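## Task

Place the bolt, the paper clip box and the tape measure on the shelf, with no other object ending up there. Each item must rest on the shelf by itself, not held up by the robot, and everything must settle and stay still shortly after you stop. Finish with both grippers open and pulled away.

## Robot and tools

Robot: two 6-joint arms with parallel grippers, left_arm and right_arm. Those are names, not image sides. Scene frame: origin on the table top midway between the arms, +x out over the table, +z up, left_arm on the +y side. Base of left_arm sits at (-0.018, +0.292, 0) m, turned slightly (quat_wxyz +0.998, 0, 0, +0.066); base of right_arm at (-0.044, -0.329, 0) m, nearly unrotated.

execute_actions takes "actions", a list holding zero or one item, plus an optional "pictures" boolean (pictures come by default). An empty list just reports the state. A move is {"rows": [...], "steps": n}: 1 to 15 rows, n from 1 to 15 (default 15), each step 1/30 s; one row per step, the final row reused for leftover steps. A wait is {"steps": n} with n up to 300, counted from the previous result; time spent replying counts toward it. A refused call moves nothing.

Each row is one flat list of 14 numbers, each in [-1, 1], always covering both arms: left_arm waist, shoulder, elbow, wrist pitch, wrist yaw, wrist roll, opening, then the same seven for right_arm. The six joint numbers per arm are offsets, not poses: they are measured from that arm's joint angles printed in the latest result showing them (before any such result in a scene, and for the second or later call within one reply, from where the arm stands when the action begins). They do not add up row after row. Scale: 1.0 equals 1.202 rad for waist, 1.258 shoulder, 1.238 elbow, 2.073 wrist pitch, 2.022 for both wrist yaw and wrist roll. The opening is absolute, not an offset: +1 fully open, -1 closed.

Joint ranges in radians, same for each arm: waist -2.618 to 3.054, shoulder 0.000 to 3.142, elbow 0.000 to 3.142, wrist pitch -1.571 to 1.571, wrist yaw -1.571 to 1.571, wrist roll -2.094 to 2.094. Asking for more than 0.036 rad beyond an end (outward) gets the call refused; true ends may sit 0.036 rad either way. A target past the real end is cut to it, reported as "joint sent to its limit" (possibly about an earlier action still running). Missing that line does not prove there is more room.

Motion limits: each step a joint's target stays within a lead of its measured angle (waist 0.202 rad, shoulder 0.258, elbow 0.238, wrist pitch 0.573, wrist yaw and roll 0.522), and all targets of an arm are shrunk if they would shift its gripper more than 70 mm. Big moves therefore take several actions. Between calls the arms keep heading to the last row sent, until they nearly stop or a step is HELD. Zero offsets are not a pause: they pull the arm back to the reference angles. Arms can droop under zero offsets; to hold a posture, put the correction back to the desired angles in the first call of a reply and zeros after, increasing it if a joint still lags.

Results: the state line "left_arm: …" | "right_arm: …" gives each gripper's end_effector_position (m) and end_effector_quat_wxyz in the scene frame; accuracy drops at long reach. That point lies between the finger pads, about 1 cm short of the fingertips; fingers point along the gripper's +z and close along its y. Joint positions and Joint velocities list per arm six joints (rad, rad/s) then the pad gap (m, m/s; 0.094 m when fully open). grip_measured is the finger opening on the command scale, each gripper biased by up to about 1 mm. "joint command not followed" means a clearance check altered or blocked joint targets on some steps; HELD flags steps whose row was not (fully) sent. MOTOR HOT appears from 75 °C; at 90 °C that arm halts 10 s, and at 100 °C it goes limp and drops; both are OVER-TEMPERATURE FAULT lines. Carrying loads for long heats motors.

Gripping: to hold something, command an opening lower than grip_measured, about 0.03 lower for a firm hold, less for a gentle one. Pads push roughly 50 to 62 N at most, weaker on very thin parts (under about 2 mm), and can spike on first contact. Expect occasional tugs on held parts or nudges to loose ones.

Cameras, each 504x504: cam_high is fixed above the far side of the table near (0.99, -0.09, 0.86) m looking down; cam_left_wrist and cam_right_wrist ride on the hands. Calibrations (pinhole plus radial distortion, world-to-camera transforms) come with the session and may be slightly off; results list cameras whose numbers changed.

zoom_image: {"camera": one of cam_high, cam_left_wrist, cam_right_wrist, "region": [x0, y0, x1, y1]} in pixels of that camera's latest image, origin top-left, region at most 504 by 504. read_manual with optional "section" (only "licences") returns licence text and moves nothing. finished_scene {"scene": current scene number} ends that scene irreversibly, grades it and gives the next task.

The simulation runs on while replies are written, so long replies let the robot drift. Avoid: dropping or slipping objects, slamming, shoving hard, letting the arms collide or press each other, knocking anything off the table, putting extra objects on the shelf, and ending while still holding an item.

Each tool is called after "Request:" as a command line: name --argument value for each argument, lists and objects as JSON in quotes; but a table of rows of numbers goes row by row, as --pt "numbers of a row", without its own name.

## Session

Request:
execute_actions --actions '[]'

Scene clock: 0.00 s of 5100.00 s.
left_arm: end_effector_position=(+0.2062, +0.2996, +0.2163) grip_measured=+1.000 end_effector_quat_wxyz=(+0.047, +0.471, +0.791, +0.387) | right_arm: end_effector_position=(+0.0454, +0.1369, +0.1853) grip_measured=+1.000 end_effector_quat_wxyz=(+0.086, -0.057, +0.975, +0.196)
Joint positions: left_arm=[-0.709  1.182  1.131 -1.436 -0.798  0.533  0.094] | right_arm=[ 1.411  1.981  1.943 -1.107  0.079  1.274  0.094]
Joint velocities: left_arm=[-0.002 -0.002  0.002  0.095 -0.066 -0.037  0.   ] | right_arm=[-0.012 -0.002 -0.002 -0.007  0.022 -0.007  0.   ]
Motor temperatures (°C, as the motors report them): left_arm=[18 21 20 20 18 18] | right_arm=[18 20 18 18 17 20]

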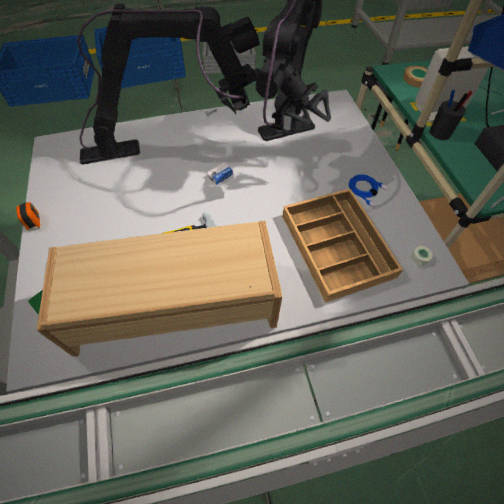

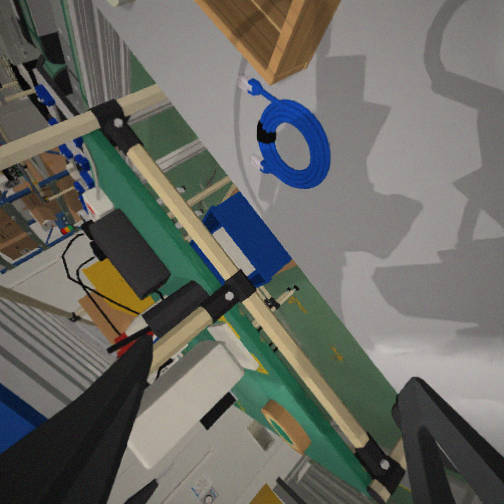

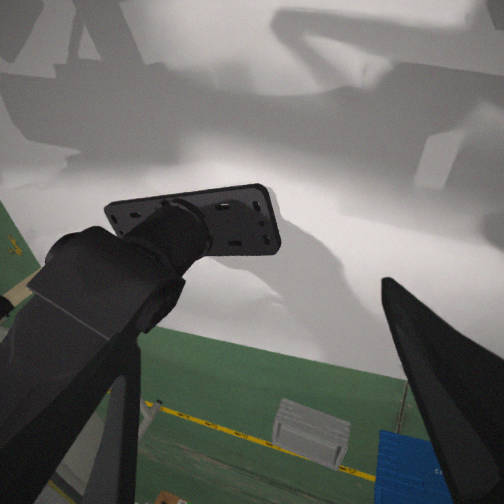

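Request:
zoom_image --camera "cam_high" --region '[140, 140, 300, 260]'

Request:
zoom_image --camera "cam_high" --region '[0, 170, 160, 370]'

Request:
zoom_image --camera "cam_high" --region '[270, 150, 470, 310]'

Region (140, 140, 300, 260) of cam_high's 504x504 image, scaled by 3.150, with more detail than that image has; it fills the top 378 rows of this view, and the rest is white.

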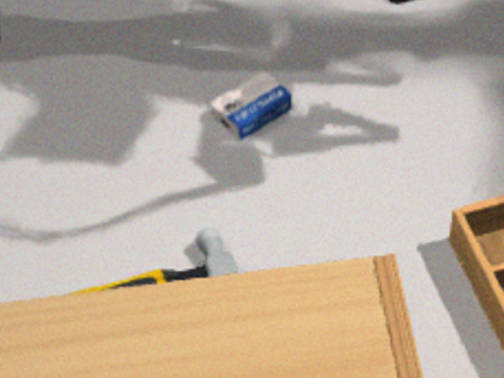

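Region (0, 170, 160, 370) of cam_high's 504x504 image, scaled by 2.520, with more detail than that image has; it fills the left 403 columns of this view, and the rest is white.

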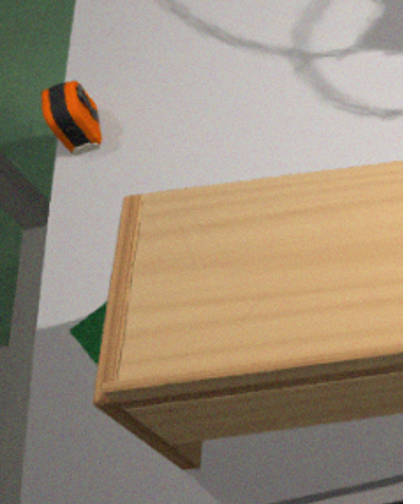

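Region (270, 150, 470, 310) of cam_high's 504x504 image, scaled by 2.520, with more detail than that image has; it fills the top 403 rows of this view, and the rest is white.

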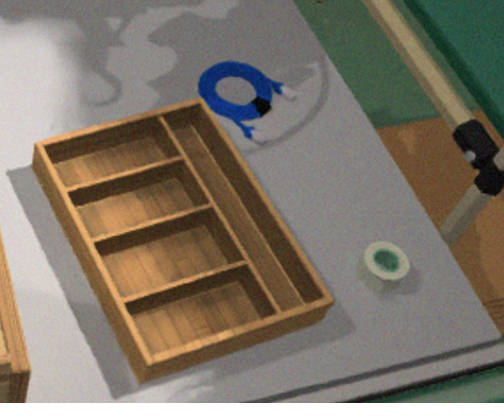

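Request:
execute_actions --actions '[{"rows": [[0,0,0,0,0,0,1,-0.02,-0.03,-0.03,0,0,-0.01,1],[0,0,0,0,0,0,1,-0.05,-0.07,-0.07,0,0,-0.03,1],[0,0,0,0,0,0,1,-0.09,-0.12,-0.12,0,0,-0.05,1],[0,0,0,0,0,0,1,-0.14,-0.17,-0.17,0,0,-0.08,1],[0,0,0,0,0,0,1,-0.19,-0.22,-0.22,0,0,-0.11,1],[0,0,0,0,0,0,1,-0.25,-0.27,-0.27,0.02,0,-0.15,1],[0,0,0,0,0,0,1,-0.31,-0.33,-0.33,0.04,0,-0.19,1],[0,0,0,0,0,0,1,-0.37,-0.39,-0.39,0.06,0,-0.23,1],[0,0,0,0,0,0,1,-0.43,-0.45,-0.45,0.08,0,-0.27,1],[0,0,0,0,0,0,1,-0.49,-0.51,-0.51,0.10,0,-0.31,1],[0,0,0,0,0,0,1,-0.55,-0.57,-0.57,0.12,0,-0.35,1],[0,0,0,0,0,0,1,-0.61,-0.63,-0.63,0.14,0,-0.39,1],[0,0,0,0,0,0,1,-0.67,-0.69,-0.69,0.16,0,-0.43,1],[0,0,0,0,0,0,1,-0.73,-0.75,-0.75,0.18,0,-0.47,1],[0,0,0,0,0,0,1,-0.80,-0.81,-0.82,0.20,-0.03,-0.52,1]], "steps": 15}]' --pictures false

Scene clock: 120.50 s of 5100.00 s.
left_arm: end_effector_position=(+0.2061, +0.2994, +0.2160) grip_measured=+1.000 end_effector_quat_wxyz=(+0.047, +0.472, +0.791, +0.386) | right_arm: end_effector_position=(+0.2165, -0.1257, +0.2184) grip_measured=+1.000 end_effector_quat_wxyz=(+0.285, -0.030, +0.941, +0.181)
Joint positions: left_arm=[-0.709  1.182  1.131 -1.436 -0.796  0.533  0.094] | right_arm=[ 0.697  1.203  1.144 -0.825  0.063  0.609  0.094]
Joint velocities: left_arm=[-0.017 -0.012  0.017 -0.007 -0.022  0.022  0.   ] | right_arm=[-2.303 -2.606 -2.366  1.267 -0.198 -2.586  0.   ]
Motor temperatures (°C, as the motors report them): left_arm=[18 21 22 21 19 18] | right_arm=[18 28 21 20 17 20]
Steps of this call (steps 1 to 90: nothing new was sent; then 117.00 s passed at rest; steps 91 to 105: all 15 steps of this action). Readings (joint positions):
91: left_arm=[-0.709 1.182 1.131 -1.436 -0.797 0.533] | right_arm=[1.410 1.979 1.939 -1.105 0.079 1.273]
92: left_arm=[-0.709 1.182 1.131 -1.436 -0.797 0.533] | right_arm=[1.404 1.967 1.920 -1.095 0.076 1.265]
94: left_arm=[-0.709 1.182 1.131 -1.436 -0.797 0.533] | right_arm=[1.365 1.907 1.835 -1.080 0.065 1.229]
98: left_arm=[-0.709 1.182 1.131 -1.436 -0.796 0.533] | right_arm=[1.181 1.721 1.637 -1.051 0.062 1.099]
105: the state above

Request:
execute_actions --actions '[{"rows": [[-0.002,-0.002,-0.004,0.008,0.007,-0.002,1,-0.207,-0.197,-0.179,0.069,-0.022,-0.192,1],[-0.009,-0.009,-0.02,0.029,0.026,-0.007,1,-0.21,-0.21,-0.195,0.081,-0.022,-0.196,1],[-0.019,-0.019,-0.045,0.062,0.056,-0.014,1,-0.215,-0.23,-0.218,0.1,-0.023,-0.202,1],[-0.032,-0.032,-0.08,0.104,0.095,-0.024,1,-0.221,-0.256,-0.249,0.123,-0.024,-0.21,1],[-0.047,-0.048,-0.12,0.153,0.14,-0.035,1,-0.227,-0.287,-0.285,0.151,-0.024,-0.219,1],[-0.064,-0.065,-0.17,0.208,0.19,-0.048,1,-0.235,-0.321,-0.324,0.182,-0.025,-0.23,1],[-0.082,-0.083,-0.225,0.266,0.243,-0.061,1,-0.243,-0.357,-0.366,0.215,-0.026,-0.24,1],[-0.1,-0.101,-0.28,0.326,0.297,-0.075,1,-0.252,-0.394,-0.409,0.248,-0.027,-0.251,1],[-0.118,-0.119,-0.34,0.384,0.35,-0.088,1,-0.26,-0.43,-0.451,0.281,-0.028,-0.262,1],[-0.135,-0.136,-0.395,0.439,0.4,-0.1,1,-0.268,-0.464,-0.49,0.312,-0.029,-0.272,1],[-0.15,-0.152,-0.445,0.488,0.446,-0.112,1,-0.274,-0.495,-0.526,0.34,-0.029,-0.282,1],[-0.163,-0.165,-0.49,0.53,0.484,-0.121,1,-0.28,-0.521,-0.557,0.363,-0.03,-0.29,1],[-0.173,-0.175,-0.53,0.563,0.514,-0.129,1,-0.285,-0.541,-0.58,0.382,-0.031,-0.296,1],[-0.18,-0.182,-0.555,0.584,0.533,-0.134,1,-0.288,-0.554,-0.595,0.394,-0.031,-0.3,1],[-0.182,-0.184,-0.573,0.592,0.54,-0.136,1,-0.289,-0.559,-0.601,0.398,-0.031,-0.301,1]], "steps": 15}]' --pictures false

Request:
execute_actions --actions '[{"steps": 15}]'

Scene clock: 157.10 s of 5100.00 s.
left_arm: end_effector_position=(+0.1509, +0.1165, +0.0551) grip_measured=+1.000 end_effector_quat_wxyz=(+0.251, +0.514, +0.817, -0.077) | right_arm: end_effector_position=(+0.2212, -0.2318, +0.2217) grip_measured=+1.000 end_effector_quat_wxyz=(+0.592, -0.113, +0.789, +0.121)
Joint positions: left_arm=[-0.912  0.994  0.47  -0.517  0.04   0.332  0.094] | right_arm=[ 0.362  0.538  0.436 -0.171  0.016  0.063  0.094]
Joint velocities: left_arm=[-0.256 -0.252 -1.092  1.824  1.766 -0.476  0.   ] | right_arm=[-0.105 -0.457 -0.589  0.974 -0.066 -0.359  0.   ]
Motor temperatures (°C, as the motors report them): left_arm=[18 21 22 21 19 18] | right_arm=[18 24 21 23 17 20]
Steps of this call (steps 1 to 45: the robot went on to your last target; steps 46 to 110: nothing new was sent; then 32.43 s passed at rest; steps 111 to 125: all 15 steps of this action). Readings (joint positions):
111: left_arm=[-0.709 1.182 1.131 -1.436 -0.794 0.533] | right_arm=[0.450 0.955 0.943 -0.696 0.027 0.234]
112: left_arm=[-0.709 1.182 1.129 -1.431 -0.786 0.533] | right_arm=[0.450 0.955 0.940 -0.689 0.027 0.233]
114: left_arm=[-0.717 1.175 1.100 -1.380 -0.745 0.524] | right_arm=[0.447 0.940 0.907 -0.647 0.026 0.223]
118: left_arm=[-0.784 1.111 0.906 -1.118 -0.519 0.469] | right_arm=[0.418 0.810 0.736 -0.499 0.021 0.176]
125: the state above

Scene clock: 157.60 s of 5100.00 s.
left_arm: end_effector_position=(+0.1458, +0.0590, +0.0861) grip_measured=+1.000 end_effector_quat_wxyz=(+0.330, +0.507, +0.765, -0.221) | right_arm: end_effector_position=(+0.2266, -0.2303, +0.2535) grip_measured=+1.000 end_effector_quat_wxyz=(+0.654, -0.123, +0.737, +0.117)
Joint positions: left_arm=[-0.921  0.974  0.416 -0.234  0.277  0.267  0.094] | right_arm=[ 0.357  0.521  0.41  -0.006  0.012  0.013  0.094]
Joint velocities: left_arm=[-0.002 -0.007 -0.007  0.066 -0.037 -0.081  0.   ] | right_arm=[0.012 0.007 0.012 0.051 0.007 0.007 0.   ]
Motor temperatures (°C, as the motors report them): left_arm=[18 21 22 21 19 18] | right_arm=[18 24 21 23 17 20]
Steps of this call (steps 1 to 15: the robot went on to your last target). Readings (joint positions):
1: left_arm=[-0.918 0.988 0.440 -0.467 0.092 0.319] | right_arm=[0.359 0.526 0.420 -0.142 0.016 0.053]
2: left_arm=[-0.921 0.985 0.423 -0.428 0.133 0.309] | right_arm=[0.358 0.521 0.413 -0.118 0.015 0.045]
4: left_arm=[-0.921 0.983 0.416 -0.367 0.189 0.293] | right_arm=[0.357 0.521 0.410 -0.080 0.014 0.033]
8: left_arm=[-0.921 0.975 0.416 -0.276 0.247 0.276] | right_arm=[0.357 0.521 0.410 -0.029 0.013 0.020]
15: the state above
camera_calibration (this result's frames):
cam_left_wrist: T_world_to_cam=[[-0.838859, -0.535716, 0.0965623, 0.15667], [-0.54404, 0.819112, -0.181868, 0.0948581], [0.0183342, -0.205095, -0.97857, 0.199513], [0, 0, 0, 1]] pos_world=[0.179373, 0.0471503, 0.19736]
cam_right_wrist: T_world_to_cam=[[0.266556, -0.930262, -0.252114, -0.209333], [-0.775968, -0.0519777, -0.628627, 0.348191], [0.571683, 0.363197, -0.735708, 0.257212], [0, 0, 0, 1]] pos_world=[0.17894, -0.270055, 0.355339]

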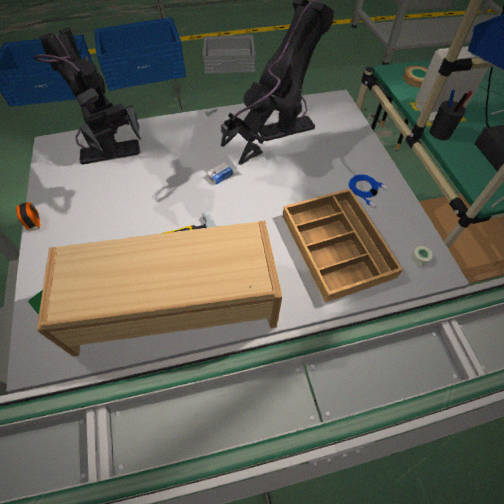

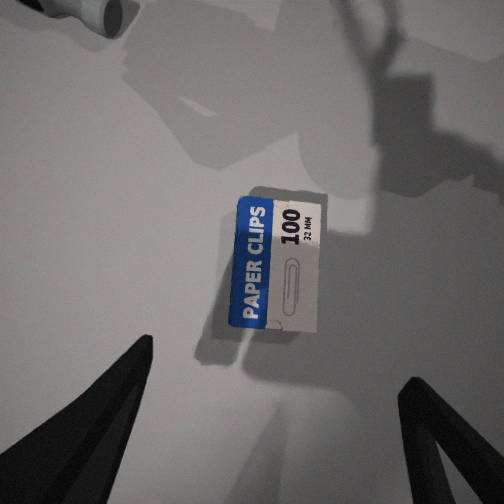

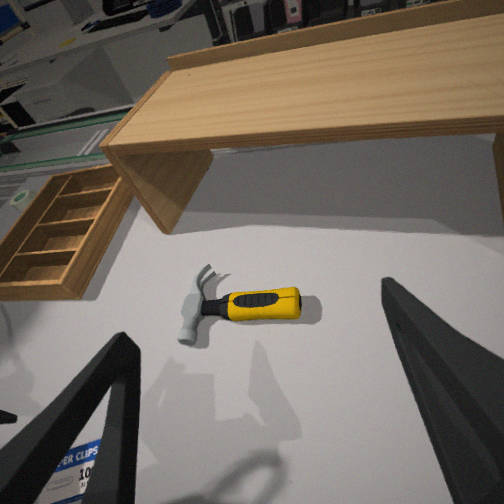

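Request:
execute_actions --actions '[{"rows": [[-0.002,0,0,0.01,-0.005,-0.005,1,-0.008,0,0,0,0,0,1],[-0.006,0,0,0.035,-0.015,-0.015,1,-0.029,0,0,0,0,0,1],[-0.014,0.003,0,0.065,-0.03,-0.03,1,-0.061,0,0,0,0,0,1],[-0.023,0.01,0,0.1,-0.045,-0.045,1,-0.103,0,0,0,0,0,1],[-0.034,0.025,0,0.13,-0.06,-0.06,1,-0.152,0,0,0,0,0,1],[-0.047,0.045,0,0.16,-0.072,-0.074,1,-0.207,0,0,0,0,0,1],[-0.06,0.07,0,0.18,-0.082,-0.084,1,-0.265,0,0,0,0,0,1],[-0.073,0.098,0,0.195,-0.09,-0.092,1,-0.323,0,0,0,0,0,1],[-0.086,0.127,0,0.205,-0.095,-0.098,1,-0.381,0,0,0,0,0,1],[-0.099,0.156,-0.003,0.21,-0.097,-0.1,1,-0.436,0,0,0,0,0,1],[-0.11,0.184,-0.004,0.21,-0.097,-0.1,1,-0.485,0,0,0,0,0,1],[-0.119,0.21,-0.005,0.21,-0.097,-0.1,1,-0.527,0,0,0,0,0,1],[-0.127,0.231,-0.006,0.21,-0.097,-0.1,1,-0.559,0,0,0,0,0,1],[-0.133,0.246,-0.006,0.21,-0.097,-0.1,1,-0.58,0,0,0,0,0,1],[-0.137,0.255,-0.006,0.21,-0.097,-0.1,1,-0.588,0,0,0,0,0,1]], "steps": 15}]' --pictures false

Request:
execute_actions --actions '[{"steps": 12}]'

Scene clock: 201.13 s of 5100.00 s.
left_arm: end_effector_position=(+0.1674, +0.0102, +0.0679) grip_measured=+1.000 end_effector_quat_wxyz=(+0.366, +0.464, +0.777, -0.218) | right_arm: end_effector_position=(+0.2297, -0.4198, +0.2547) grip_measured=+1.000 end_effector_quat_wxyz=(+0.658, +0.125, +0.735, -0.105)
Joint positions: left_arm=[-1.067  1.261  0.416  0.149  0.107  0.092  0.094] | right_arm=[-0.312  0.521  0.41  -0.002  0.013  0.011  0.094]
Joint velocities: left_arm=[-0.198  0.672 -0.002  0.11  -0.125 -0.125  0.   ] | right_arm=[-0.764  0.002 -0.002 -0.051  0.066  0.007  0.   ]
Motor temperatures (°C, as the motors report them): left_arm=[18 21 23 24 19 18] | right_arm=[18 23 21 25 17 20]
Steps of this call (steps 1 to 15: the robot went on to your last target; steps 16 to 90: nothing new was sent; then 40.03 s passed at rest; steps 91 to 105: all 15 steps of this action). Readings (joint positions):
91: left_arm=[-0.921 0.974 0.416 -0.225 0.283 0.264] | right_arm=[0.357 0.521 0.410 -0.002 0.012 0.011]
92: left_arm=[-0.921 0.974 0.416 -0.221 0.278 0.261] | right_arm=[0.353 0.521 0.410 -0.002 0.011 0.011]
94: left_arm=[-0.928 0.974 0.416 -0.184 0.252 0.240] | right_arm=[0.307 0.521 0.410 -0.002 0.007 0.011]
98: left_arm=[-0.975 1.027 0.416 -0.010 0.177 0.166] | right_arm=[0.085 0.521 0.410 -0.002 0.004 0.011]
105: the state above

Scene clock: 201.53 s of 5100.00 s.
left_arm: end_effector_position=(+0.1688, +0.0072, +0.0632) grip_measured=+1.000 end_effector_quat_wxyz=(+0.366, +0.458, +0.781, -0.216) | right_arm: end_effector_position=(+0.2267, -0.4284, +0.2547) grip_measured=+1.000 end_effector_quat_wxyz=(+0.656, +0.137, +0.733, -0.116)
Joint positions: left_arm=[-1.078  1.294  0.416  0.181  0.09   0.073  0.094] | right_arm=[-0.343  0.521  0.41  -0.002  0.014  0.011  0.094]
Joint velocities: left_arm=[-0.017 -0.012 -0.002  0.051 -0.022  0.066  0.   ] | right_arm=[-0.002 -0.002 -0.012  0.066  0.037 -0.037  0.   ]
Motor temperatures (°C, as the motors report them): left_arm=[18 21 23 24 19 18] | right_arm=[18 23 21 25 17 20]
Steps of this call (steps 1 to 12: the robot went on to your last target). Readings (joint positions):
1: left_arm=[-1.073 1.280 0.416 0.152 0.104 0.088] | right_arm=[-0.331 0.521 0.410 -0.002 0.014 0.011]
2: left_arm=[-1.077 1.290 0.416 0.153 0.101 0.084] | right_arm=[-0.339 0.521 0.410 -0.002 0.014 0.011]
4: left_arm=[-1.078 1.294 0.416 0.158 0.097 0.080] | right_arm=[-0.343 0.521 0.410 -0.002 0.014 0.011]
8: left_arm=[-1.078 1.294 0.416 0.175 0.092 0.075] | right_arm=[-0.343 0.521 0.410 -0.002 0.014 0.011]
12: the state above
camera_calibration (this result's frames):
cam_left_wrist: T_world_to_cam=[[-0.777732, -0.619687, 0.105459, 0.140137], [-0.624672, 0.743206, -0.239645, 0.163413], [0.0701272, -0.252257, -0.965116, 0.156793], [0, 0, 0, 1]] pos_world=[0.200073, 0.00494346, 0.175706]
cam_right_wrist: T_world_to_cam=[[-0.396684, -0.883152, -0.25037, -0.223219], [-0.623613, 0.459416, -0.632491, 0.524231], [0.673609, -0.0947653, -0.732987, 0.109911], [0, 0, 0, 1]] pos_world=[0.164333, -0.42756, 0.356247]

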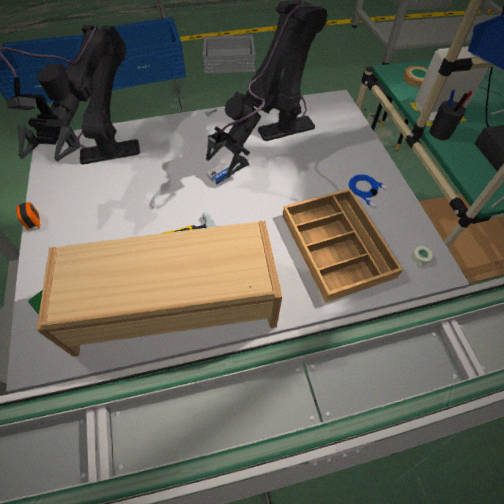

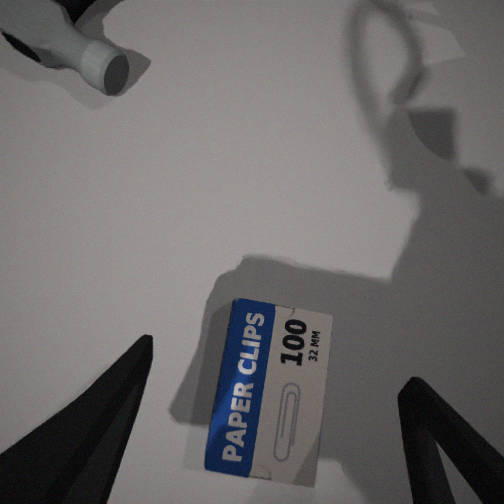

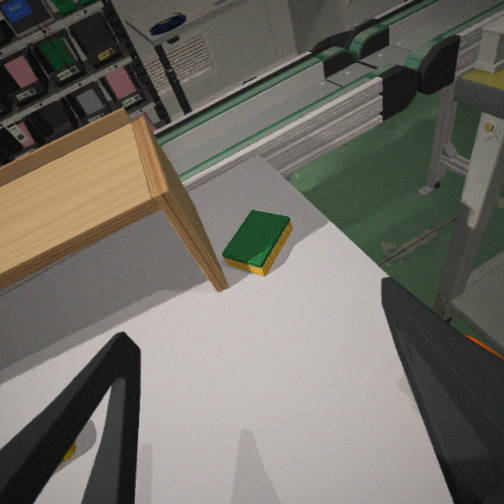

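Request:
zoom_image --camera "cam_high" --region '[270, 180, 420, 310]'

Request:
zoom_image --camera "cam_high" --region '[240, 70, 420, 220]'

Request:
zoom_image --camera "cam_high" --region '[0, 80, 240, 260]'

Region (270, 180, 420, 310) of cam_high's 504x504 image, scaled by 3.360, with more detail than that image has; it fills the top 437 rows of this view, and the rest is white.

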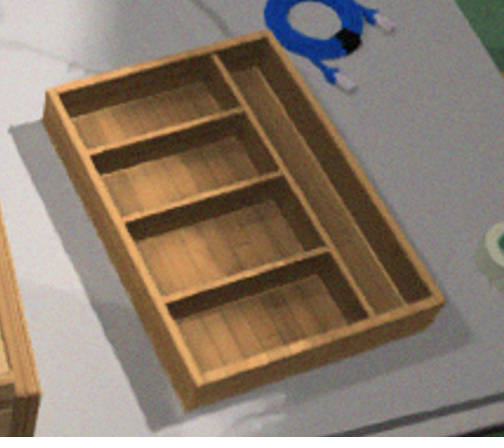

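Region (240, 70, 420, 220) of cam_high's 504x504 image, scaled by 2.800, with more detail than that image has.

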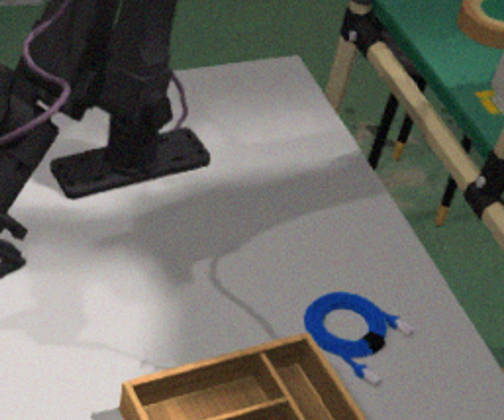

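Region (0, 80, 240, 260) of cam_high's 504x504 image, scaled by 2.100, with more detail than that image has; it fills the top 378 rows of this view, and the rest is white.

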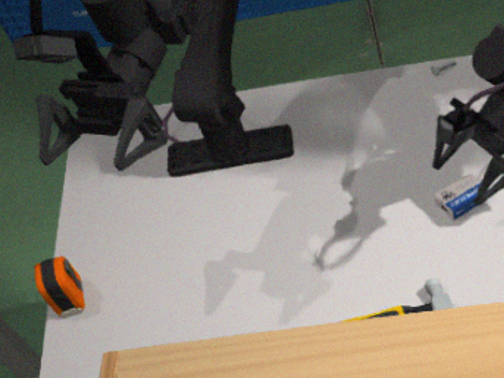

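There's something small near the rear table edge.

Request:
zoom_image --camera "cam_high" --region '[185, 95, 245, 135]'

Region (185, 95, 245, 135) of cam_high's 504x504 image, scaled by 8.400, with more detail than that image has.

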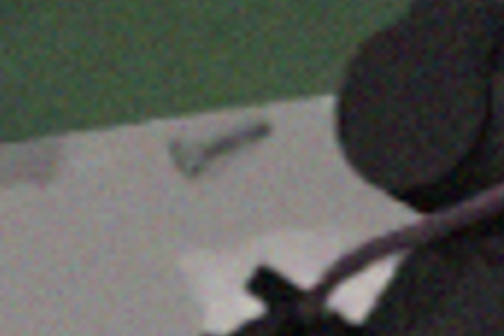

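Request:
execute_actions --actions '[{"rows": [[0,0,0,0.01,0,0,1,-0.004,0.007,0.004,-0.003,0,0,1],[-0.001,0,0,0.022,0,0,1,-0.016,0.026,0.016,-0.012,0,0,1],[-0.002,0.002,-0.002,0.04,0,0,1,-0.034,0.055,0.034,-0.025,-0.001,0,1],[-0.003,0.006,-0.005,0.058,0,0,1,-0.057,0.092,0.057,-0.042,-0.001,-0.001,1],[-0.004,0.013,-0.01,0.076,0,0,1,-0.084,0.136,0.084,-0.062,-0.002,-0.001,1],[-0.005,0.023,-0.016,0.092,0,0,1,-0.115,0.185,0.114,-0.085,-0.003,-0.002,1],[-0.006,0.035,-0.024,0.105,0,0,1,-0.147,0.237,0.146,-0.108,-0.004,-0.002,1],[-0.007,0.049,-0.032,0.115,0,0,1,-0.179,0.289,0.179,-0.133,-0.005,-0.003,1],[-0.008,0.063,-0.041,0.122,0,0,1,-0.211,0.341,0.211,-0.156,-0.006,-0.003,1],[-0.009,0.078,-0.05,0.126,0,0,1,-0.242,0.39,0.241,-0.179,-0.006,-0.004,1],[-0.01,0.092,-0.058,0.126,0,0,1,-0.269,0.434,0.268,-0.199,-0.007,-0.004,1],[-0.011,0.104,-0.066,0.126,0,0,1,-0.292,0.471,0.291,-0.216,-0.007,-0.005,1],[-0.012,0.114,-0.072,0.126,0,0,1,-0.31,0.5,0.309,-0.229,-0.007,-0.005,1],[-0.012,0.122,-0.076,0.126,0,0,1,-0.322,0.519,0.321,-0.238,-0.007,-0.005,1],[-0.012,0.127,-0.078,0.126,0,0,1,-0.326,0.526,0.325,-0.241,-0.007,-0.005,1]], "steps": 15}]' --pictures false

Request:
execute_actions --actions '[{"steps": 15}]'

Scene clock: 254.97 s of 5100.00 s.
left_arm: end_effector_position=(+0.1681, +0.0060, +0.0335) grip_measured=+1.000 end_effector_quat_wxyz=(+0.370, +0.458, +0.778, -0.218) | right_arm: end_effector_position=(+0.2198, -0.5572, +0.1602) grip_measured=+1.000 end_effector_quat_wxyz=(+0.384, +0.324, +0.853, -0.143)
Joint positions: left_arm=[-1.083  1.43   0.339  0.406  0.088  0.071  0.094] | right_arm=[-0.711  1.153  0.775 -0.348  0.004  0.011  0.094]
Joint velocities: left_arm=[-0.032  0.388 -0.271  0.022 -0.095  0.007  0.   ] | right_arm=[-0.462  0.857  0.32  -0.799 -0.007 -0.022  0.   ]
Motor temperatures (°C, as the motors report them): left_arm=[18 22 23 26 19 18] | right_arm=[18 22 22 26 17 20]
Steps of this call (steps 1 to 30: the robot went on to your last target; steps 31 to 90: nothing new was sent; then 49.93 s passed at rest; steps 91 to 105: all 15 steps of this action). Readings (joint positions):
91: left_arm=[-1.078 1.294 0.416 0.184 0.088 0.071] | right_arm=[-0.343 0.521 0.410 -0.002 0.014 0.011]
92: left_arm=[-1.078 1.294 0.416 0.187 0.088 0.071] | right_arm=[-0.345 0.524 0.410 -0.002 0.014 0.011]
94: left_arm=[-1.078 1.294 0.416 0.207 0.088 0.071] | right_arm=[-0.368 0.558 0.426 -0.017 0.013 0.011]
98: left_arm=[-1.078 1.313 0.409 0.310 0.088 0.071] | right_arm=[-0.489 0.764 0.548 -0.115 0.008 0.011]
105: the state above

Scene clock: 255.47 s of 5100.00 s.
left_arm: end_effector_position=(+0.1661, +0.0077, +0.0283) grip_measured=+1.000 end_effector_quat_wxyz=(+0.368, +0.461, +0.778, -0.216) | right_arm: end_effector_position=(+0.1995, -0.5479, +0.1284) grip_measured=+1.000 end_effector_quat_wxyz=(+0.311, +0.343, +0.878, -0.120)
Joint positions: left_arm=[-1.085  1.444  0.327  0.424  0.088  0.075  0.094] | right_arm=[-0.73   1.191  0.783 -0.482  0.004  0.011  0.094]
Joint velocities: left_arm=[-0.002  0.002  0.007  0.037 -0.007 -0.022  0.   ] | right_arm=[ 0.007  0.002 -0.002 -0.022 -0.037 -0.022  0.   ]
Motor temperatures (°C, as the motors report them): left_arm=[18 22 23 26 19 18] | right_arm=[18 22 22 26 17 20]
Steps of this call (steps 1 to 15: the robot went on to your last target). Readings (joint positions):
1: left_arm=[-1.084 1.441 0.331 0.406 0.088 0.071] | right_arm=[-0.723 1.176 0.782 -0.373 0.004 0.011]
2: left_arm=[-1.084 1.444 0.327 0.415 0.088 0.075] | right_arm=[-0.729 1.187 0.783 -0.396 0.004 0.011]
4: left_arm=[-1.085 1.444 0.327 0.419 0.088 0.075] | right_arm=[-0.730 1.191 0.783 -0.437 0.004 0.011]
8: left_arm=[-1.085 1.444 0.327 0.423 0.088 0.075] | right_arm=[-0.730 1.191 0.783 -0.468 0.004 0.011]
15: the state above
camera_calibration (this result's frames):
cam_left_wrist: T_world_to_cam=[[-0.782272, -0.614407, 0.102736, 0.142861], [-0.618586, 0.746712, -0.244485, 0.152083], [0.0734995, -0.254804, -0.964195, 0.122852], [0, 0, 0, 1]] pos_world=[0.196803, 0.0055161, 0.140958]
cam_right_wrist: T_world_to_cam=[[-0.81104, -0.569534, -0.133583, -0.131682], [-0.581132, 0.810587, 0.0723477, 0.575777], [0.0670765, 0.136307, -0.988393, 0.30481], [0, 0, 0, 1]] pos_world=[0.207357, -0.583262, 0.242026]

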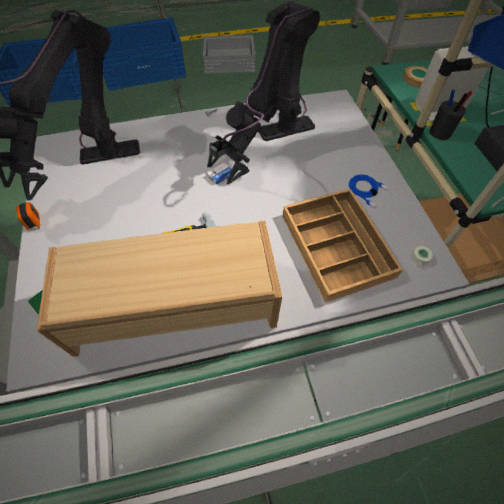

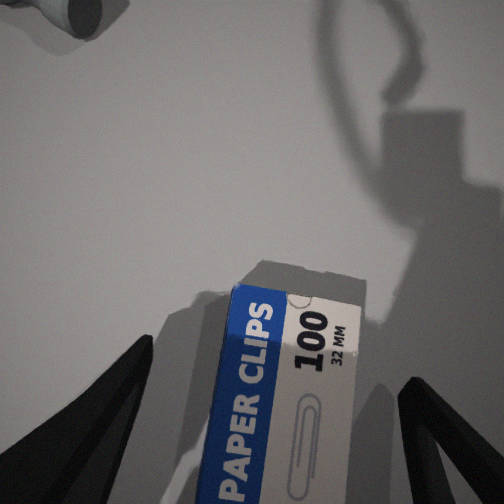

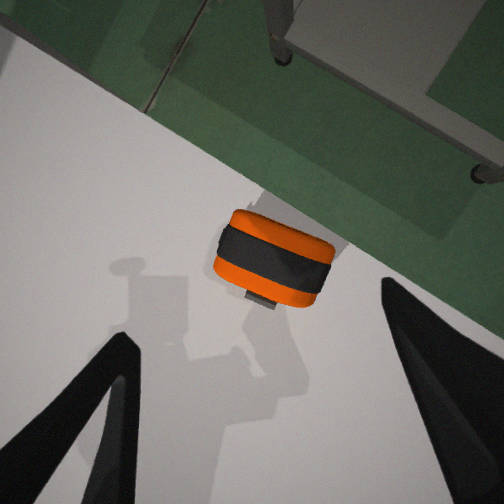

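Request:
execute_actions --actions '[{"rows": [[0,0.008,-0.006,0.011,0,0,0.97,-0.004,0.002,0.03,-0.01,-0.01,-0.02,1],[0,0.008,-0.006,0.015,0,0,0.93,-0.015,0.008,0.05,-0.02,-0.03,-0.06,1],[0,0.01,-0.007,0.02,0,0,0.88,-0.032,0.02,0.075,-0.035,-0.055,-0.11,1],[0,0.013,-0.008,0.025,0,0,0.83,-0.054,0.04,0.105,-0.05,-0.085,-0.165,1],[0,0.016,-0.009,0.029,0,0,0.78,-0.08,0.065,0.135,-0.07,-0.115,-0.22,1],[0,0.02,-0.01,0.032,0,0,0.73,-0.109,0.093,0.165,-0.09,-0.145,-0.275,1],[0,0.024,-0.011,0.034,0,0,0.68,-0.139,0.123,0.195,-0.11,-0.175,-0.33,1],[0,0.028,-0.012,0.036,0,0,0.63,-0.17,0.154,0.225,-0.13,-0.205,-0.385,1],[0,0.032,-0.013,0.036,0,0,0.58,-0.2,0.185,0.253,-0.152,-0.235,-0.44,1],[0,0.036,-0.014,0.036,0,0,0.54,-0.229,0.216,0.278,-0.173,-0.263,-0.495,1],[0,0.039,-0.015,0.036,0,0,0.5,-0.255,0.245,0.3,-0.192,-0.288,-0.545,1],[0,0.042,-0.016,0.036,0,0,0.47,-0.277,0.272,0.317,-0.208,-0.31,-0.585,1],[0,0.044,-0.017,0.036,0,0,0.45,-0.294,0.295,0.329,-0.221,-0.326,-0.615,1],[0,0.046,-0.018,0.036,0,0,0.45,-0.306,0.313,0.336,-0.23,-0.336,-0.633,1],[0,0.047,-0.018,0.036,0,0,0.45,-0.313,0.324,0.339,-0.234,-0.34,-0.64,1]], "steps": 15}]' --pictures false

Request:
execute_actions --actions '[{"steps": 18}]'

Scene clock: 319.30 s of 5100.00 s.
left_arm: end_effector_position=(+0.1690, +0.0039, +0.0260) grip_measured=+0.452 end_effector_quat_wxyz=(+0.375, +0.459, +0.775, -0.219) | right_arm: end_effector_position=(+0.1980, -0.5952, +0.1385) grip_measured=+1.000 end_effector_quat_wxyz=(+0.309, -0.010, +0.950, -0.029)
Joint positions: left_arm=[-1.085  1.484  0.324  0.486  0.087  0.076  0.068] | right_arm=[-1.083  1.555  1.176 -0.816 -0.521 -1.005  0.094]
Joint velocities: left_arm=[-0.012  0.007 -0.042  0.154  0.037 -0.022 -0.   ] | right_arm=[-0.486  0.799  0.173 -0.696 -0.886 -1.853  0.   ]
Motor temperatures (°C, as the motors report them): left_arm=[18 22 22 28 19 18] | right_arm=[18 23 24 24 17 20]
Steps of this call (steps 1 to 15: the robot went on to your last target; steps 16 to 90: nothing new was sent; then 60.33 s passed at rest; steps 91 to 105: all 15 steps of this action). Readings (joint positions):
91: left_arm=[-1.085 1.444 0.327 0.425 0.088 0.075] | right_arm=[-0.730 1.191 0.785 -0.487 0.003 0.006]
92: left_arm=[-1.085 1.444 0.327 0.426 0.088 0.075] | right_arm=[-0.732 1.192 0.791 -0.494 -0.005 -0.011]
94: left_arm=[-1.085 1.444 0.327 0.434 0.088 0.075] | right_arm=[-0.753 1.206 0.828 -0.528 -0.049 -0.094]
98: left_arm=[-1.085 1.454 0.327 0.462 0.088 0.075] | right_arm=[-0.866 1.307 0.982 -0.618 -0.209 -0.394]
105: the state above

Scene clock: 319.90 s of 5100.00 s.
left_arm: end_effector_position=(+0.1691, +0.0038, +0.0261) grip_measured=+0.452 end_effector_quat_wxyz=(+0.377, +0.459, +0.774, -0.220) | right_arm: end_effector_position=(+0.1960, -0.5652, +0.1270) grip_measured=+1.000 end_effector_quat_wxyz=(+0.331, -0.106, +0.937, +0.035)
Joint positions: left_arm=[-1.085  1.486  0.32   0.495  0.087  0.076  0.068] | right_arm=[-1.106  1.61   1.179 -0.949 -0.655 -1.269  0.094]
Joint velocities: left_arm=[-0.002  0.002  0.002 -0.007 -0.007 -0.022  0.001] | right_arm=[ 0.012  0.012  0.002 -0.066 -0.125 -0.051  0.   ]
Motor temperatures (°C, as the motors report them): left_arm=[18 22 22 28 19 18] | right_arm=[18 23 23 24 17 20]
Steps of this call (steps 1 to 18: the robot went on to your last target). Readings (joint positions):
1: left_arm=[-1.085 1.485 0.322 0.489 0.087 0.076] | right_arm=[-1.096 1.578 1.179 -0.839 -0.546 -1.059]
2: left_arm=[-1.085 1.485 0.322 0.491 0.087 0.076] | right_arm=[-1.104 1.594 1.179 -0.860 -0.566 -1.102]
4: left_arm=[-1.085 1.485 0.321 0.493 0.087 0.076] | right_arm=[-1.106 1.609 1.179 -0.898 -0.595 -1.164]
8: left_arm=[-1.085 1.486 0.320 0.495 0.087 0.076] | right_arm=[-1.106 1.610 1.179 -0.932 -0.633 -1.229]
18: the state above
camera_calibration (this result's frames):
cam_left_wrist: T_world_to_cam=[[-0.78344, -0.612872, 0.103003, 0.143172], [-0.615412, 0.741998, -0.265906, 0.156358], [0.0865383, -0.271711, -0.95848, 0.117205], [0, 0, 0, 1]] pos_world=[0.198249, 0.00357506, 0.139168]
cam_right_wrist: T_world_to_cam=[[0.0087915, -0.991982, -0.126071, -0.544949], [-0.997201, -0.0180587, 0.0725549, 0.201021], [-0.0742498, 0.12508, -0.989364, 0.327486], [0, 0, 0, 1]] pos_world=[0.229565, -0.577912, 0.240716]

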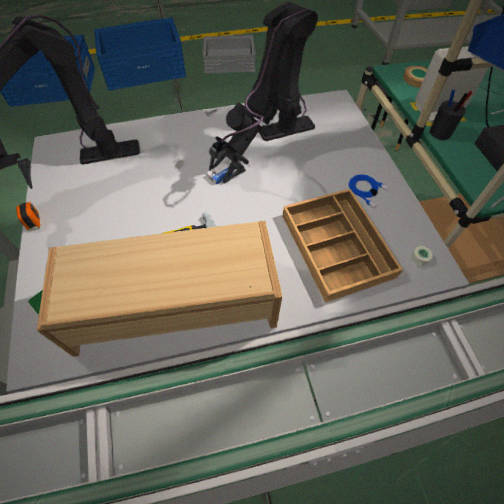

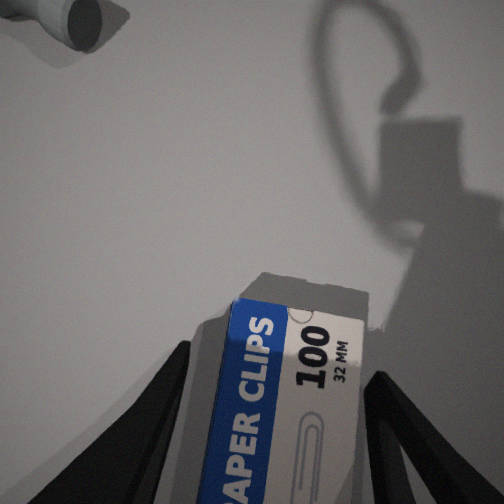

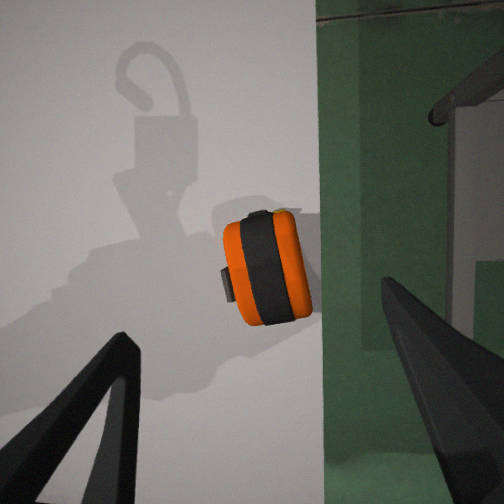

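Request:
zoom_image --camera "cam_high" --region '[190, 125, 270, 195]'

Request:
zoom_image --camera "cam_left_wrist" --region '[130, 250, 430, 504]'

Region (190, 125, 270, 195) of cam_high's 504x504 image, scaled by 6.300, with more detail than that image has; it fills the top 441 rows of this view, and the rest is white.

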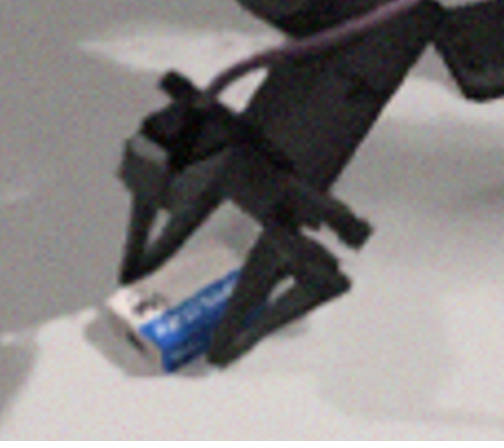

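Region (130, 250, 430, 504) of cam_left_wrist's 504x504 image, scaled by 1.680, with more detail than that image has; it fills the top 427 rows of this view, and the rest is white.

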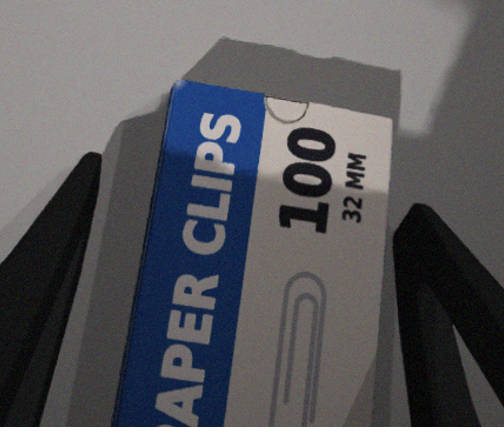

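Request:
execute_actions --actions '[{"rows": [[0,-0.002,0,0.003,0,0,0.43,0,-0.008,0.015,0.004,-0.005,0,1],[0,-0.005,0,0.004,0,0,0.4,0,-0.008,0.01,0.014,-0.005,0,1],[0,-0.008,0,0.005,0,0,0.36,0,-0.006,0.002,0.03,-0.005,0,1],[0,-0.01,0,0.005,0,0,0.32,0,-0.002,-0.01,0.048,-0.005,0,1],[0,-0.01,0,0.005,0,0,0.28,0,0.004,-0.025,0.066,-0.005,0,1],[0,-0.01,0,0.005,0,0,0.24,0,0.012,-0.042,0.084,-0.005,0,1],[0,-0.01,0,0.005,0,0,0.2,0,0.021,-0.06,0.102,-0.005,0,1],[0,-0.01,0,0.005,0,0,0.16,0,0.03,-0.079,0.119,-0.005,0,1],[0,-0.01,0,0.005,0,0,0.12,0,0.039,-0.098,0.134,-0.005,0,1],[0,-0.01,0,0.005,0,0,0.09,0,0.048,-0.117,0.146,-0.005,0,1],[0,-0.01,0,0.005,0,0,0.06,0,0.056,-0.134,0.155,-0.005,0,1],[0,-0.01,0,0.005,0,0,0.03,0,0.063,-0.149,0.16,-0.005,0,1],[0,-0.01,0,0.005,0,0,0.0,0,0.068,-0.16,0.16,-0.005,0,1],[0,-0.01,0,0.005,0,0,-0.03,0,0.072,-0.168,0.16,-0.005,0,1],[0,-0.01,0,0.005,0,0,-0.06,0,0.074,-0.172,0.16,-0.005,0,1]], "steps": 15}]' --pictures false

Request:
execute_actions --actions '[{"steps": 12}]'

Scene clock: 362.60 s of 5100.00 s.
left_arm: end_effector_position=(+0.1692, +0.0037, +0.0262) grip_measured=-0.033 end_effector_quat_wxyz=(+0.377, +0.459, +0.774, -0.220) | right_arm: end_effector_position=(+0.1980, -0.5687, +0.0630) grip_measured=+1.000 end_effector_quat_wxyz=(+0.335, -0.111, +0.935, +0.027)
Joint positions: left_arm=[-1.085  1.486  0.32   0.496  0.087  0.076  0.045] | right_arm=[-1.106  1.691  0.995 -0.665 -0.657 -1.273  0.094]
Joint velocities: left_arm=[-0.002 -0.007 -0.007 -0.037 -0.007 -0.022 -0.007] | right_arm=[ 0.007  0.325 -0.462  0.227 -0.066  0.007  0.   ]
Motor temperatures (°C, as the motors report them): left_arm=[18 22 22 29 19 18] | right_arm=[18 25 23 22 17 20]
Steps of this call (steps 1 to 15: the robot went on to your last target; steps 16 to 90: nothing new was sent; then 39.20 s passed at rest; steps 91 to 105: all 15 steps of this action). Readings (joint positions):
91: left_arm=[-1.085 1.486 0.320 0.495 0.087 0.076] | right_arm=[-1.106 1.610 1.179 -0.950 -0.657 -1.273]
92: left_arm=[-1.085 1.486 0.320 0.495 0.087 0.076] | right_arm=[-1.106 1.610 1.179 -0.947 -0.657 -1.273]
94: left_arm=[-1.085 1.486 0.320 0.496 0.087 0.076] | right_arm=[-1.106 1.610 1.179 -0.927 -0.657 -1.273]
98: left_arm=[-1.085 1.486 0.320 0.496 0.087 0.076] | right_arm=[-1.106 1.611 1.143 -0.818 -0.657 -1.273]
105: the state above

Scene clock: 363.00 s of 5100.00 s.
left_arm: end_effector_position=(+0.1692, +0.0037, +0.0262) grip_measured=-0.034 end_effector_quat_wxyz=(+0.377, +0.459, +0.774, -0.220) | right_arm: end_effector_position=(+0.1971, -0.5673, +0.0521) grip_measured=+1.000 end_effector_quat_wxyz=(+0.333, -0.110, +0.936, +0.029)
Joint positions: left_arm=[-1.085  1.486  0.32   0.496  0.087  0.076  0.045] | right_arm=[-1.106  1.709  0.969 -0.627 -0.655 -1.273  0.094]
Joint velocities: left_arm=[-0.012 -0.007 -0.017 -0.022 -0.066  0.007  0.   ] | right_arm=[ 0.012  0.002 -0.002  0.081  0.037 -0.007  0.   ]
Motor temperatures (°C, as the motors report them): left_arm=[18 22 22 29 19 18] | right_arm=[18 25 23 22 17 20]
Steps of this call (steps 1 to 12: the robot went on to your last target). Readings (joint positions):
1: left_arm=[-1.085 1.486 0.320 0.496 0.087 0.076] | right_arm=[-1.106 1.700 0.982 -0.661 -0.656 -1.273]
2: left_arm=[-1.085 1.486 0.320 0.496 0.087 0.076] | right_arm=[-1.106 1.706 0.974 -0.659 -0.655 -1.273]
4: left_arm=[-1.085 1.486 0.320 0.496 0.087 0.076] | right_arm=[-1.106 1.709 0.969 -0.655 -0.655 -1.273]
8: left_arm=[-1.085 1.486 0.320 0.496 0.087 0.076] | right_arm=[-1.106 1.709 0.969 -0.635 -0.655 -1.273]
12: the state above
camera_calibration (this result's frames):
cam_left_wrist: T_world_to_cam=[[-0.783486, -0.612808, 0.103038, 0.143158], [-0.615295, 0.741833, -0.266639, 0.15651], [0.0869617, -0.272307, -0.958273, 0.11724], [0, 0, 0, 1]] pos_world=[0.198267, 0.00354951, 0.139329]
cam_right_wrist: T_world_to_cam=[[0.0130466, -0.993582, -0.112364, -0.559029], [-0.997553, -0.0206518, 0.0667875, 0.206401], [-0.0686794, 0.111217, -0.99142, 0.244812], [0, 0, 0, 1]] pos_world=[0.230003, -0.578406, 0.166112]

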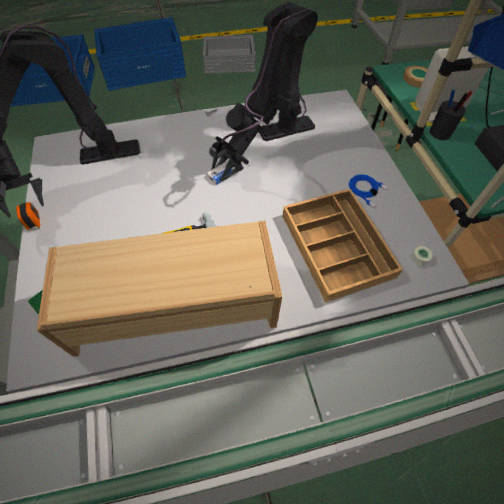

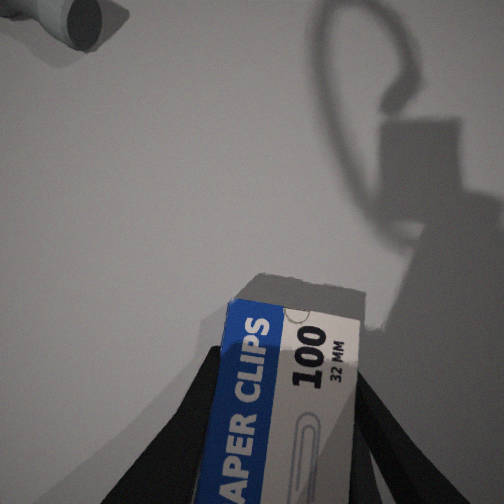

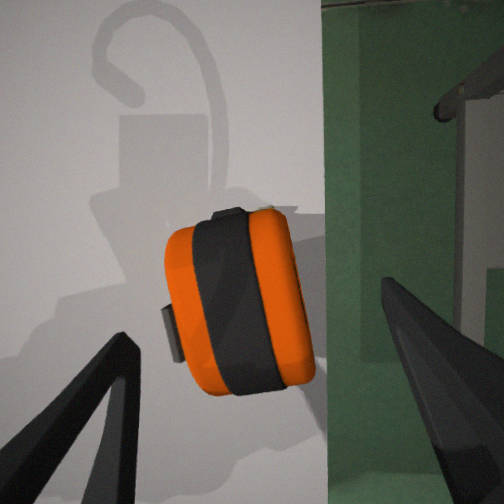

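Request:
execute_actions --actions '[{"rows": [[0,-0.01,0.01,0.003,0,0,-0.068,0,0,-0.005,0,0,0,0.93],[0,-0.016,0.03,-0.005,0,0,-0.068,0,0,-0.009,0,0,0,0.85],[0,-0.028,0.065,-0.03,0,0,-0.068,0,0,-0.012,0,0,0,0.77],[0.004,-0.045,0.112,-0.07,0,0,-0.068,0,0,-0.015,0,0,0,0.69],[0.012,-0.066,0.168,-0.118,-0.004,-0.004,-0.068,0,0,-0.015,0,0,0,0.61],[0.026,-0.09,0.23,-0.172,-0.009,-0.008,-0.068,0,0,-0.015,0,0,0,0.53],[0.045,-0.116,0.297,-0.228,-0.015,-0.013,-0.068,0,0,-0.015,0,0,0,0.45],[0.067,-0.143,0.365,-0.286,-0.021,-0.018,-0.068,0,0,-0.015,0,0,0,0.37],[0.092,-0.169,0.432,-0.343,-0.027,-0.023,-0.068,0,0,-0.015,0,0,0,0.29],[0.117,-0.193,0.497,-0.397,-0.032,-0.028,-0.068,0,0,-0.015,0,0,0,0.22],[0.141,-0.215,0.555,-0.445,-0.037,-0.032,-0.068,0,0,-0.015,0,0,0,0.15],[0.162,-0.234,0.605,-0.487,-0.041,-0.035,-0.068,0,0,-0.015,0,0,0,0.09],[0.179,-0.248,0.643,-0.519,-0.044,-0.038,-0.068,0,0,-0.015,0,0,0,0.04],[0.19,-0.257,0.668,-0.54,-0.046,-0.04,-0.068,0,0,-0.015,0,0,0,0.0],[0.196,-0.26,0.68,-0.548,-0.047,-0.041,-0.068,0,0,-0.015,0,0,0,-0.03]], "steps": 15}]' --pictures false

Request:
execute_actions --actions '[{"steps": 12}]'

Scene clock: 423.00 s of 5100.00 s.
left_arm: end_effector_position=(+0.2723, +0.0154, +0.2642) grip_measured=-0.034 end_effector_quat_wxyz=(+0.475, +0.332, +0.792, -0.194) | right_arm: end_effector_position=(+0.1972, -0.5683, +0.0520) grip_measured=-0.013 end_effector_quat_wxyz=(+0.332, -0.111, +0.936, +0.027)
Joint positions: left_arm=[-0.883  1.225  1.044 -0.313  0.03   0.026  0.045] | right_arm=[-1.106  1.709  0.969 -0.623 -0.652 -1.273  0.046]
Joint velocities: left_arm=[ 0.618 -0.642  1.912 -1.824 -0.227 -0.212 -0.001] | right_arm=[-0.002  0.002 -0.022 -0.037  0.066 -0.022 -0.03 ]
Motor temperatures (°C, as the motors report them): left_arm=[18 23 23 30 19 18] | right_arm=[18 26 22 22 17 20]
Steps of this call (steps 1 to 30: the robot went on to your last target; steps 31 to 90: nothing new was sent; then 56.50 s passed at rest; steps 91 to 105: all 15 steps of this action). Readings (joint positions):
91: left_arm=[-1.085 1.486 0.320 0.496 0.087 0.076] | right_arm=[-1.106 1.709 0.969 -0.623 -0.655 -1.273]
92: left_arm=[-1.085 1.486 0.322 0.495 0.087 0.076] | right_arm=[-1.106 1.709 0.969 -0.623 -0.654 -1.273]
94: left_arm=[-1.085 1.483 0.354 0.448 0.087 0.076] | right_arm=[-1.106 1.709 0.969 -0.623 -0.654 -1.273]
98: left_arm=[-1.060 1.423 0.564 0.202 0.083 0.068] | right_arm=[-1.106 1.709 0.969 -0.623 -0.653 -1.273]
105: the state above

Scene clock: 423.40 s of 5100.00 s.
left_arm: end_effector_position=(+0.2568, +0.0538, +0.2831) grip_measured=-0.034 end_effector_quat_wxyz=(+0.439, +0.310, +0.827, -0.164) | right_arm: end_effector_position=(+0.1971, -0.5684, +0.0519) grip_measured=-0.027 end_effector_quat_wxyz=(+0.332, -0.111, +0.936, +0.027)
Joint positions: left_arm=[-0.849  1.157  1.166 -0.605  0.001  0.001  0.045] | right_arm=[-1.106  1.709  0.969 -0.623 -0.652 -1.273  0.046]
Joint velocities: left_arm=[ 0.002 -0.007 -0.056 -0.286 -0.007 -0.095  0.   ] | right_arm=[ 0.012 -0.002 -0.022  0.037  0.066  0.037  0.   ]
Motor temperatures (°C, as the motors report them): left_arm=[18 23 23 30 19 18] | right_arm=[18 26 22 22 17 20]
Steps of this call (steps 1 to 12: the robot went on to your last target). Readings (joint positions):
1: left_arm=[-0.864 1.203 1.100 -0.363 0.020 0.020] | right_arm=[-1.106 1.709 0.969 -0.623 -0.652 -1.273]
2: left_arm=[-0.853 1.181 1.137 -0.396 0.012 0.015] | right_arm=[-1.106 1.709 0.969 -0.623 -0.652 -1.273]
4: left_arm=[-0.849 1.145 1.170 -0.446 0.003 0.009] | right_arm=[-1.106 1.709 0.969 -0.623 -0.652 -1.273]
8: left_arm=[-0.849 1.146 1.172 -0.549 0.001 0.003] | right_arm=[-1.106 1.709 0.969 -0.623 -0.652 -1.273]
12: the state above
camera_calibration (this result's frames):
cam_left_wrist: T_world_to_cam=[[-0.53152, -0.838621, 0.119167, 0.158916], [-0.817305, 0.470805, -0.332199, 0.326759], [0.222485, -0.273966, -0.935651, 0.328335], [0, 0, 0, 1]] pos_world=[0.27848, 0.0693836, 0.396818]
cam_right_wrist: T_world_to_cam=[[0.0123385, -0.994148, -0.107317, -0.560516], [-0.997512, -0.0196874, 0.0676908, 0.206914], [-0.0694075, 0.106215, -0.991918, 0.242114], [0, 0, 0, 1]] pos_world=[0.230119, -0.578878, 0.165998]

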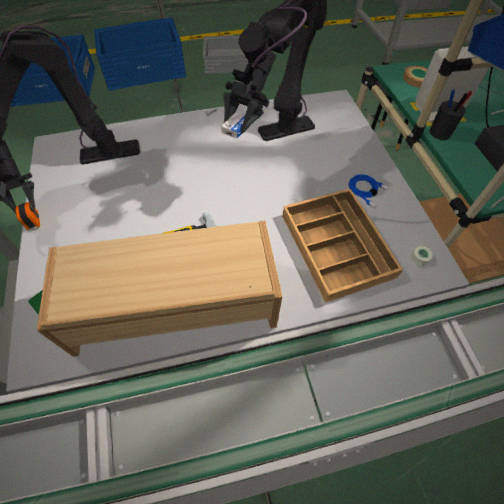

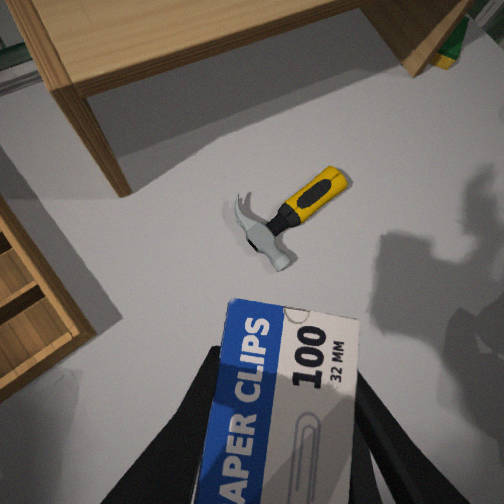

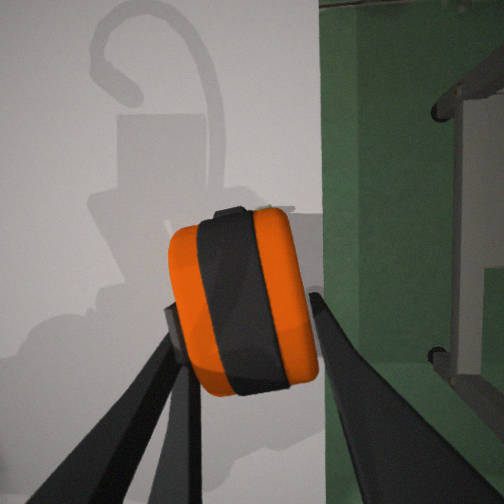

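Request:
zoom_image --camera "cam_high" --region '[0, 160, 80, 240]'

Region (0, 160, 80, 240) of cam_high's 504x504 image, scaled by 6.300, with more detail than that image has.

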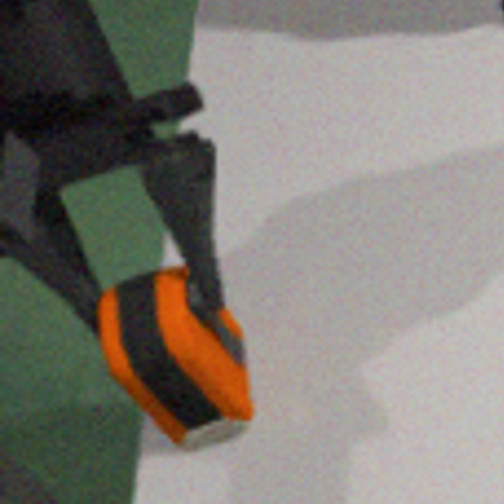

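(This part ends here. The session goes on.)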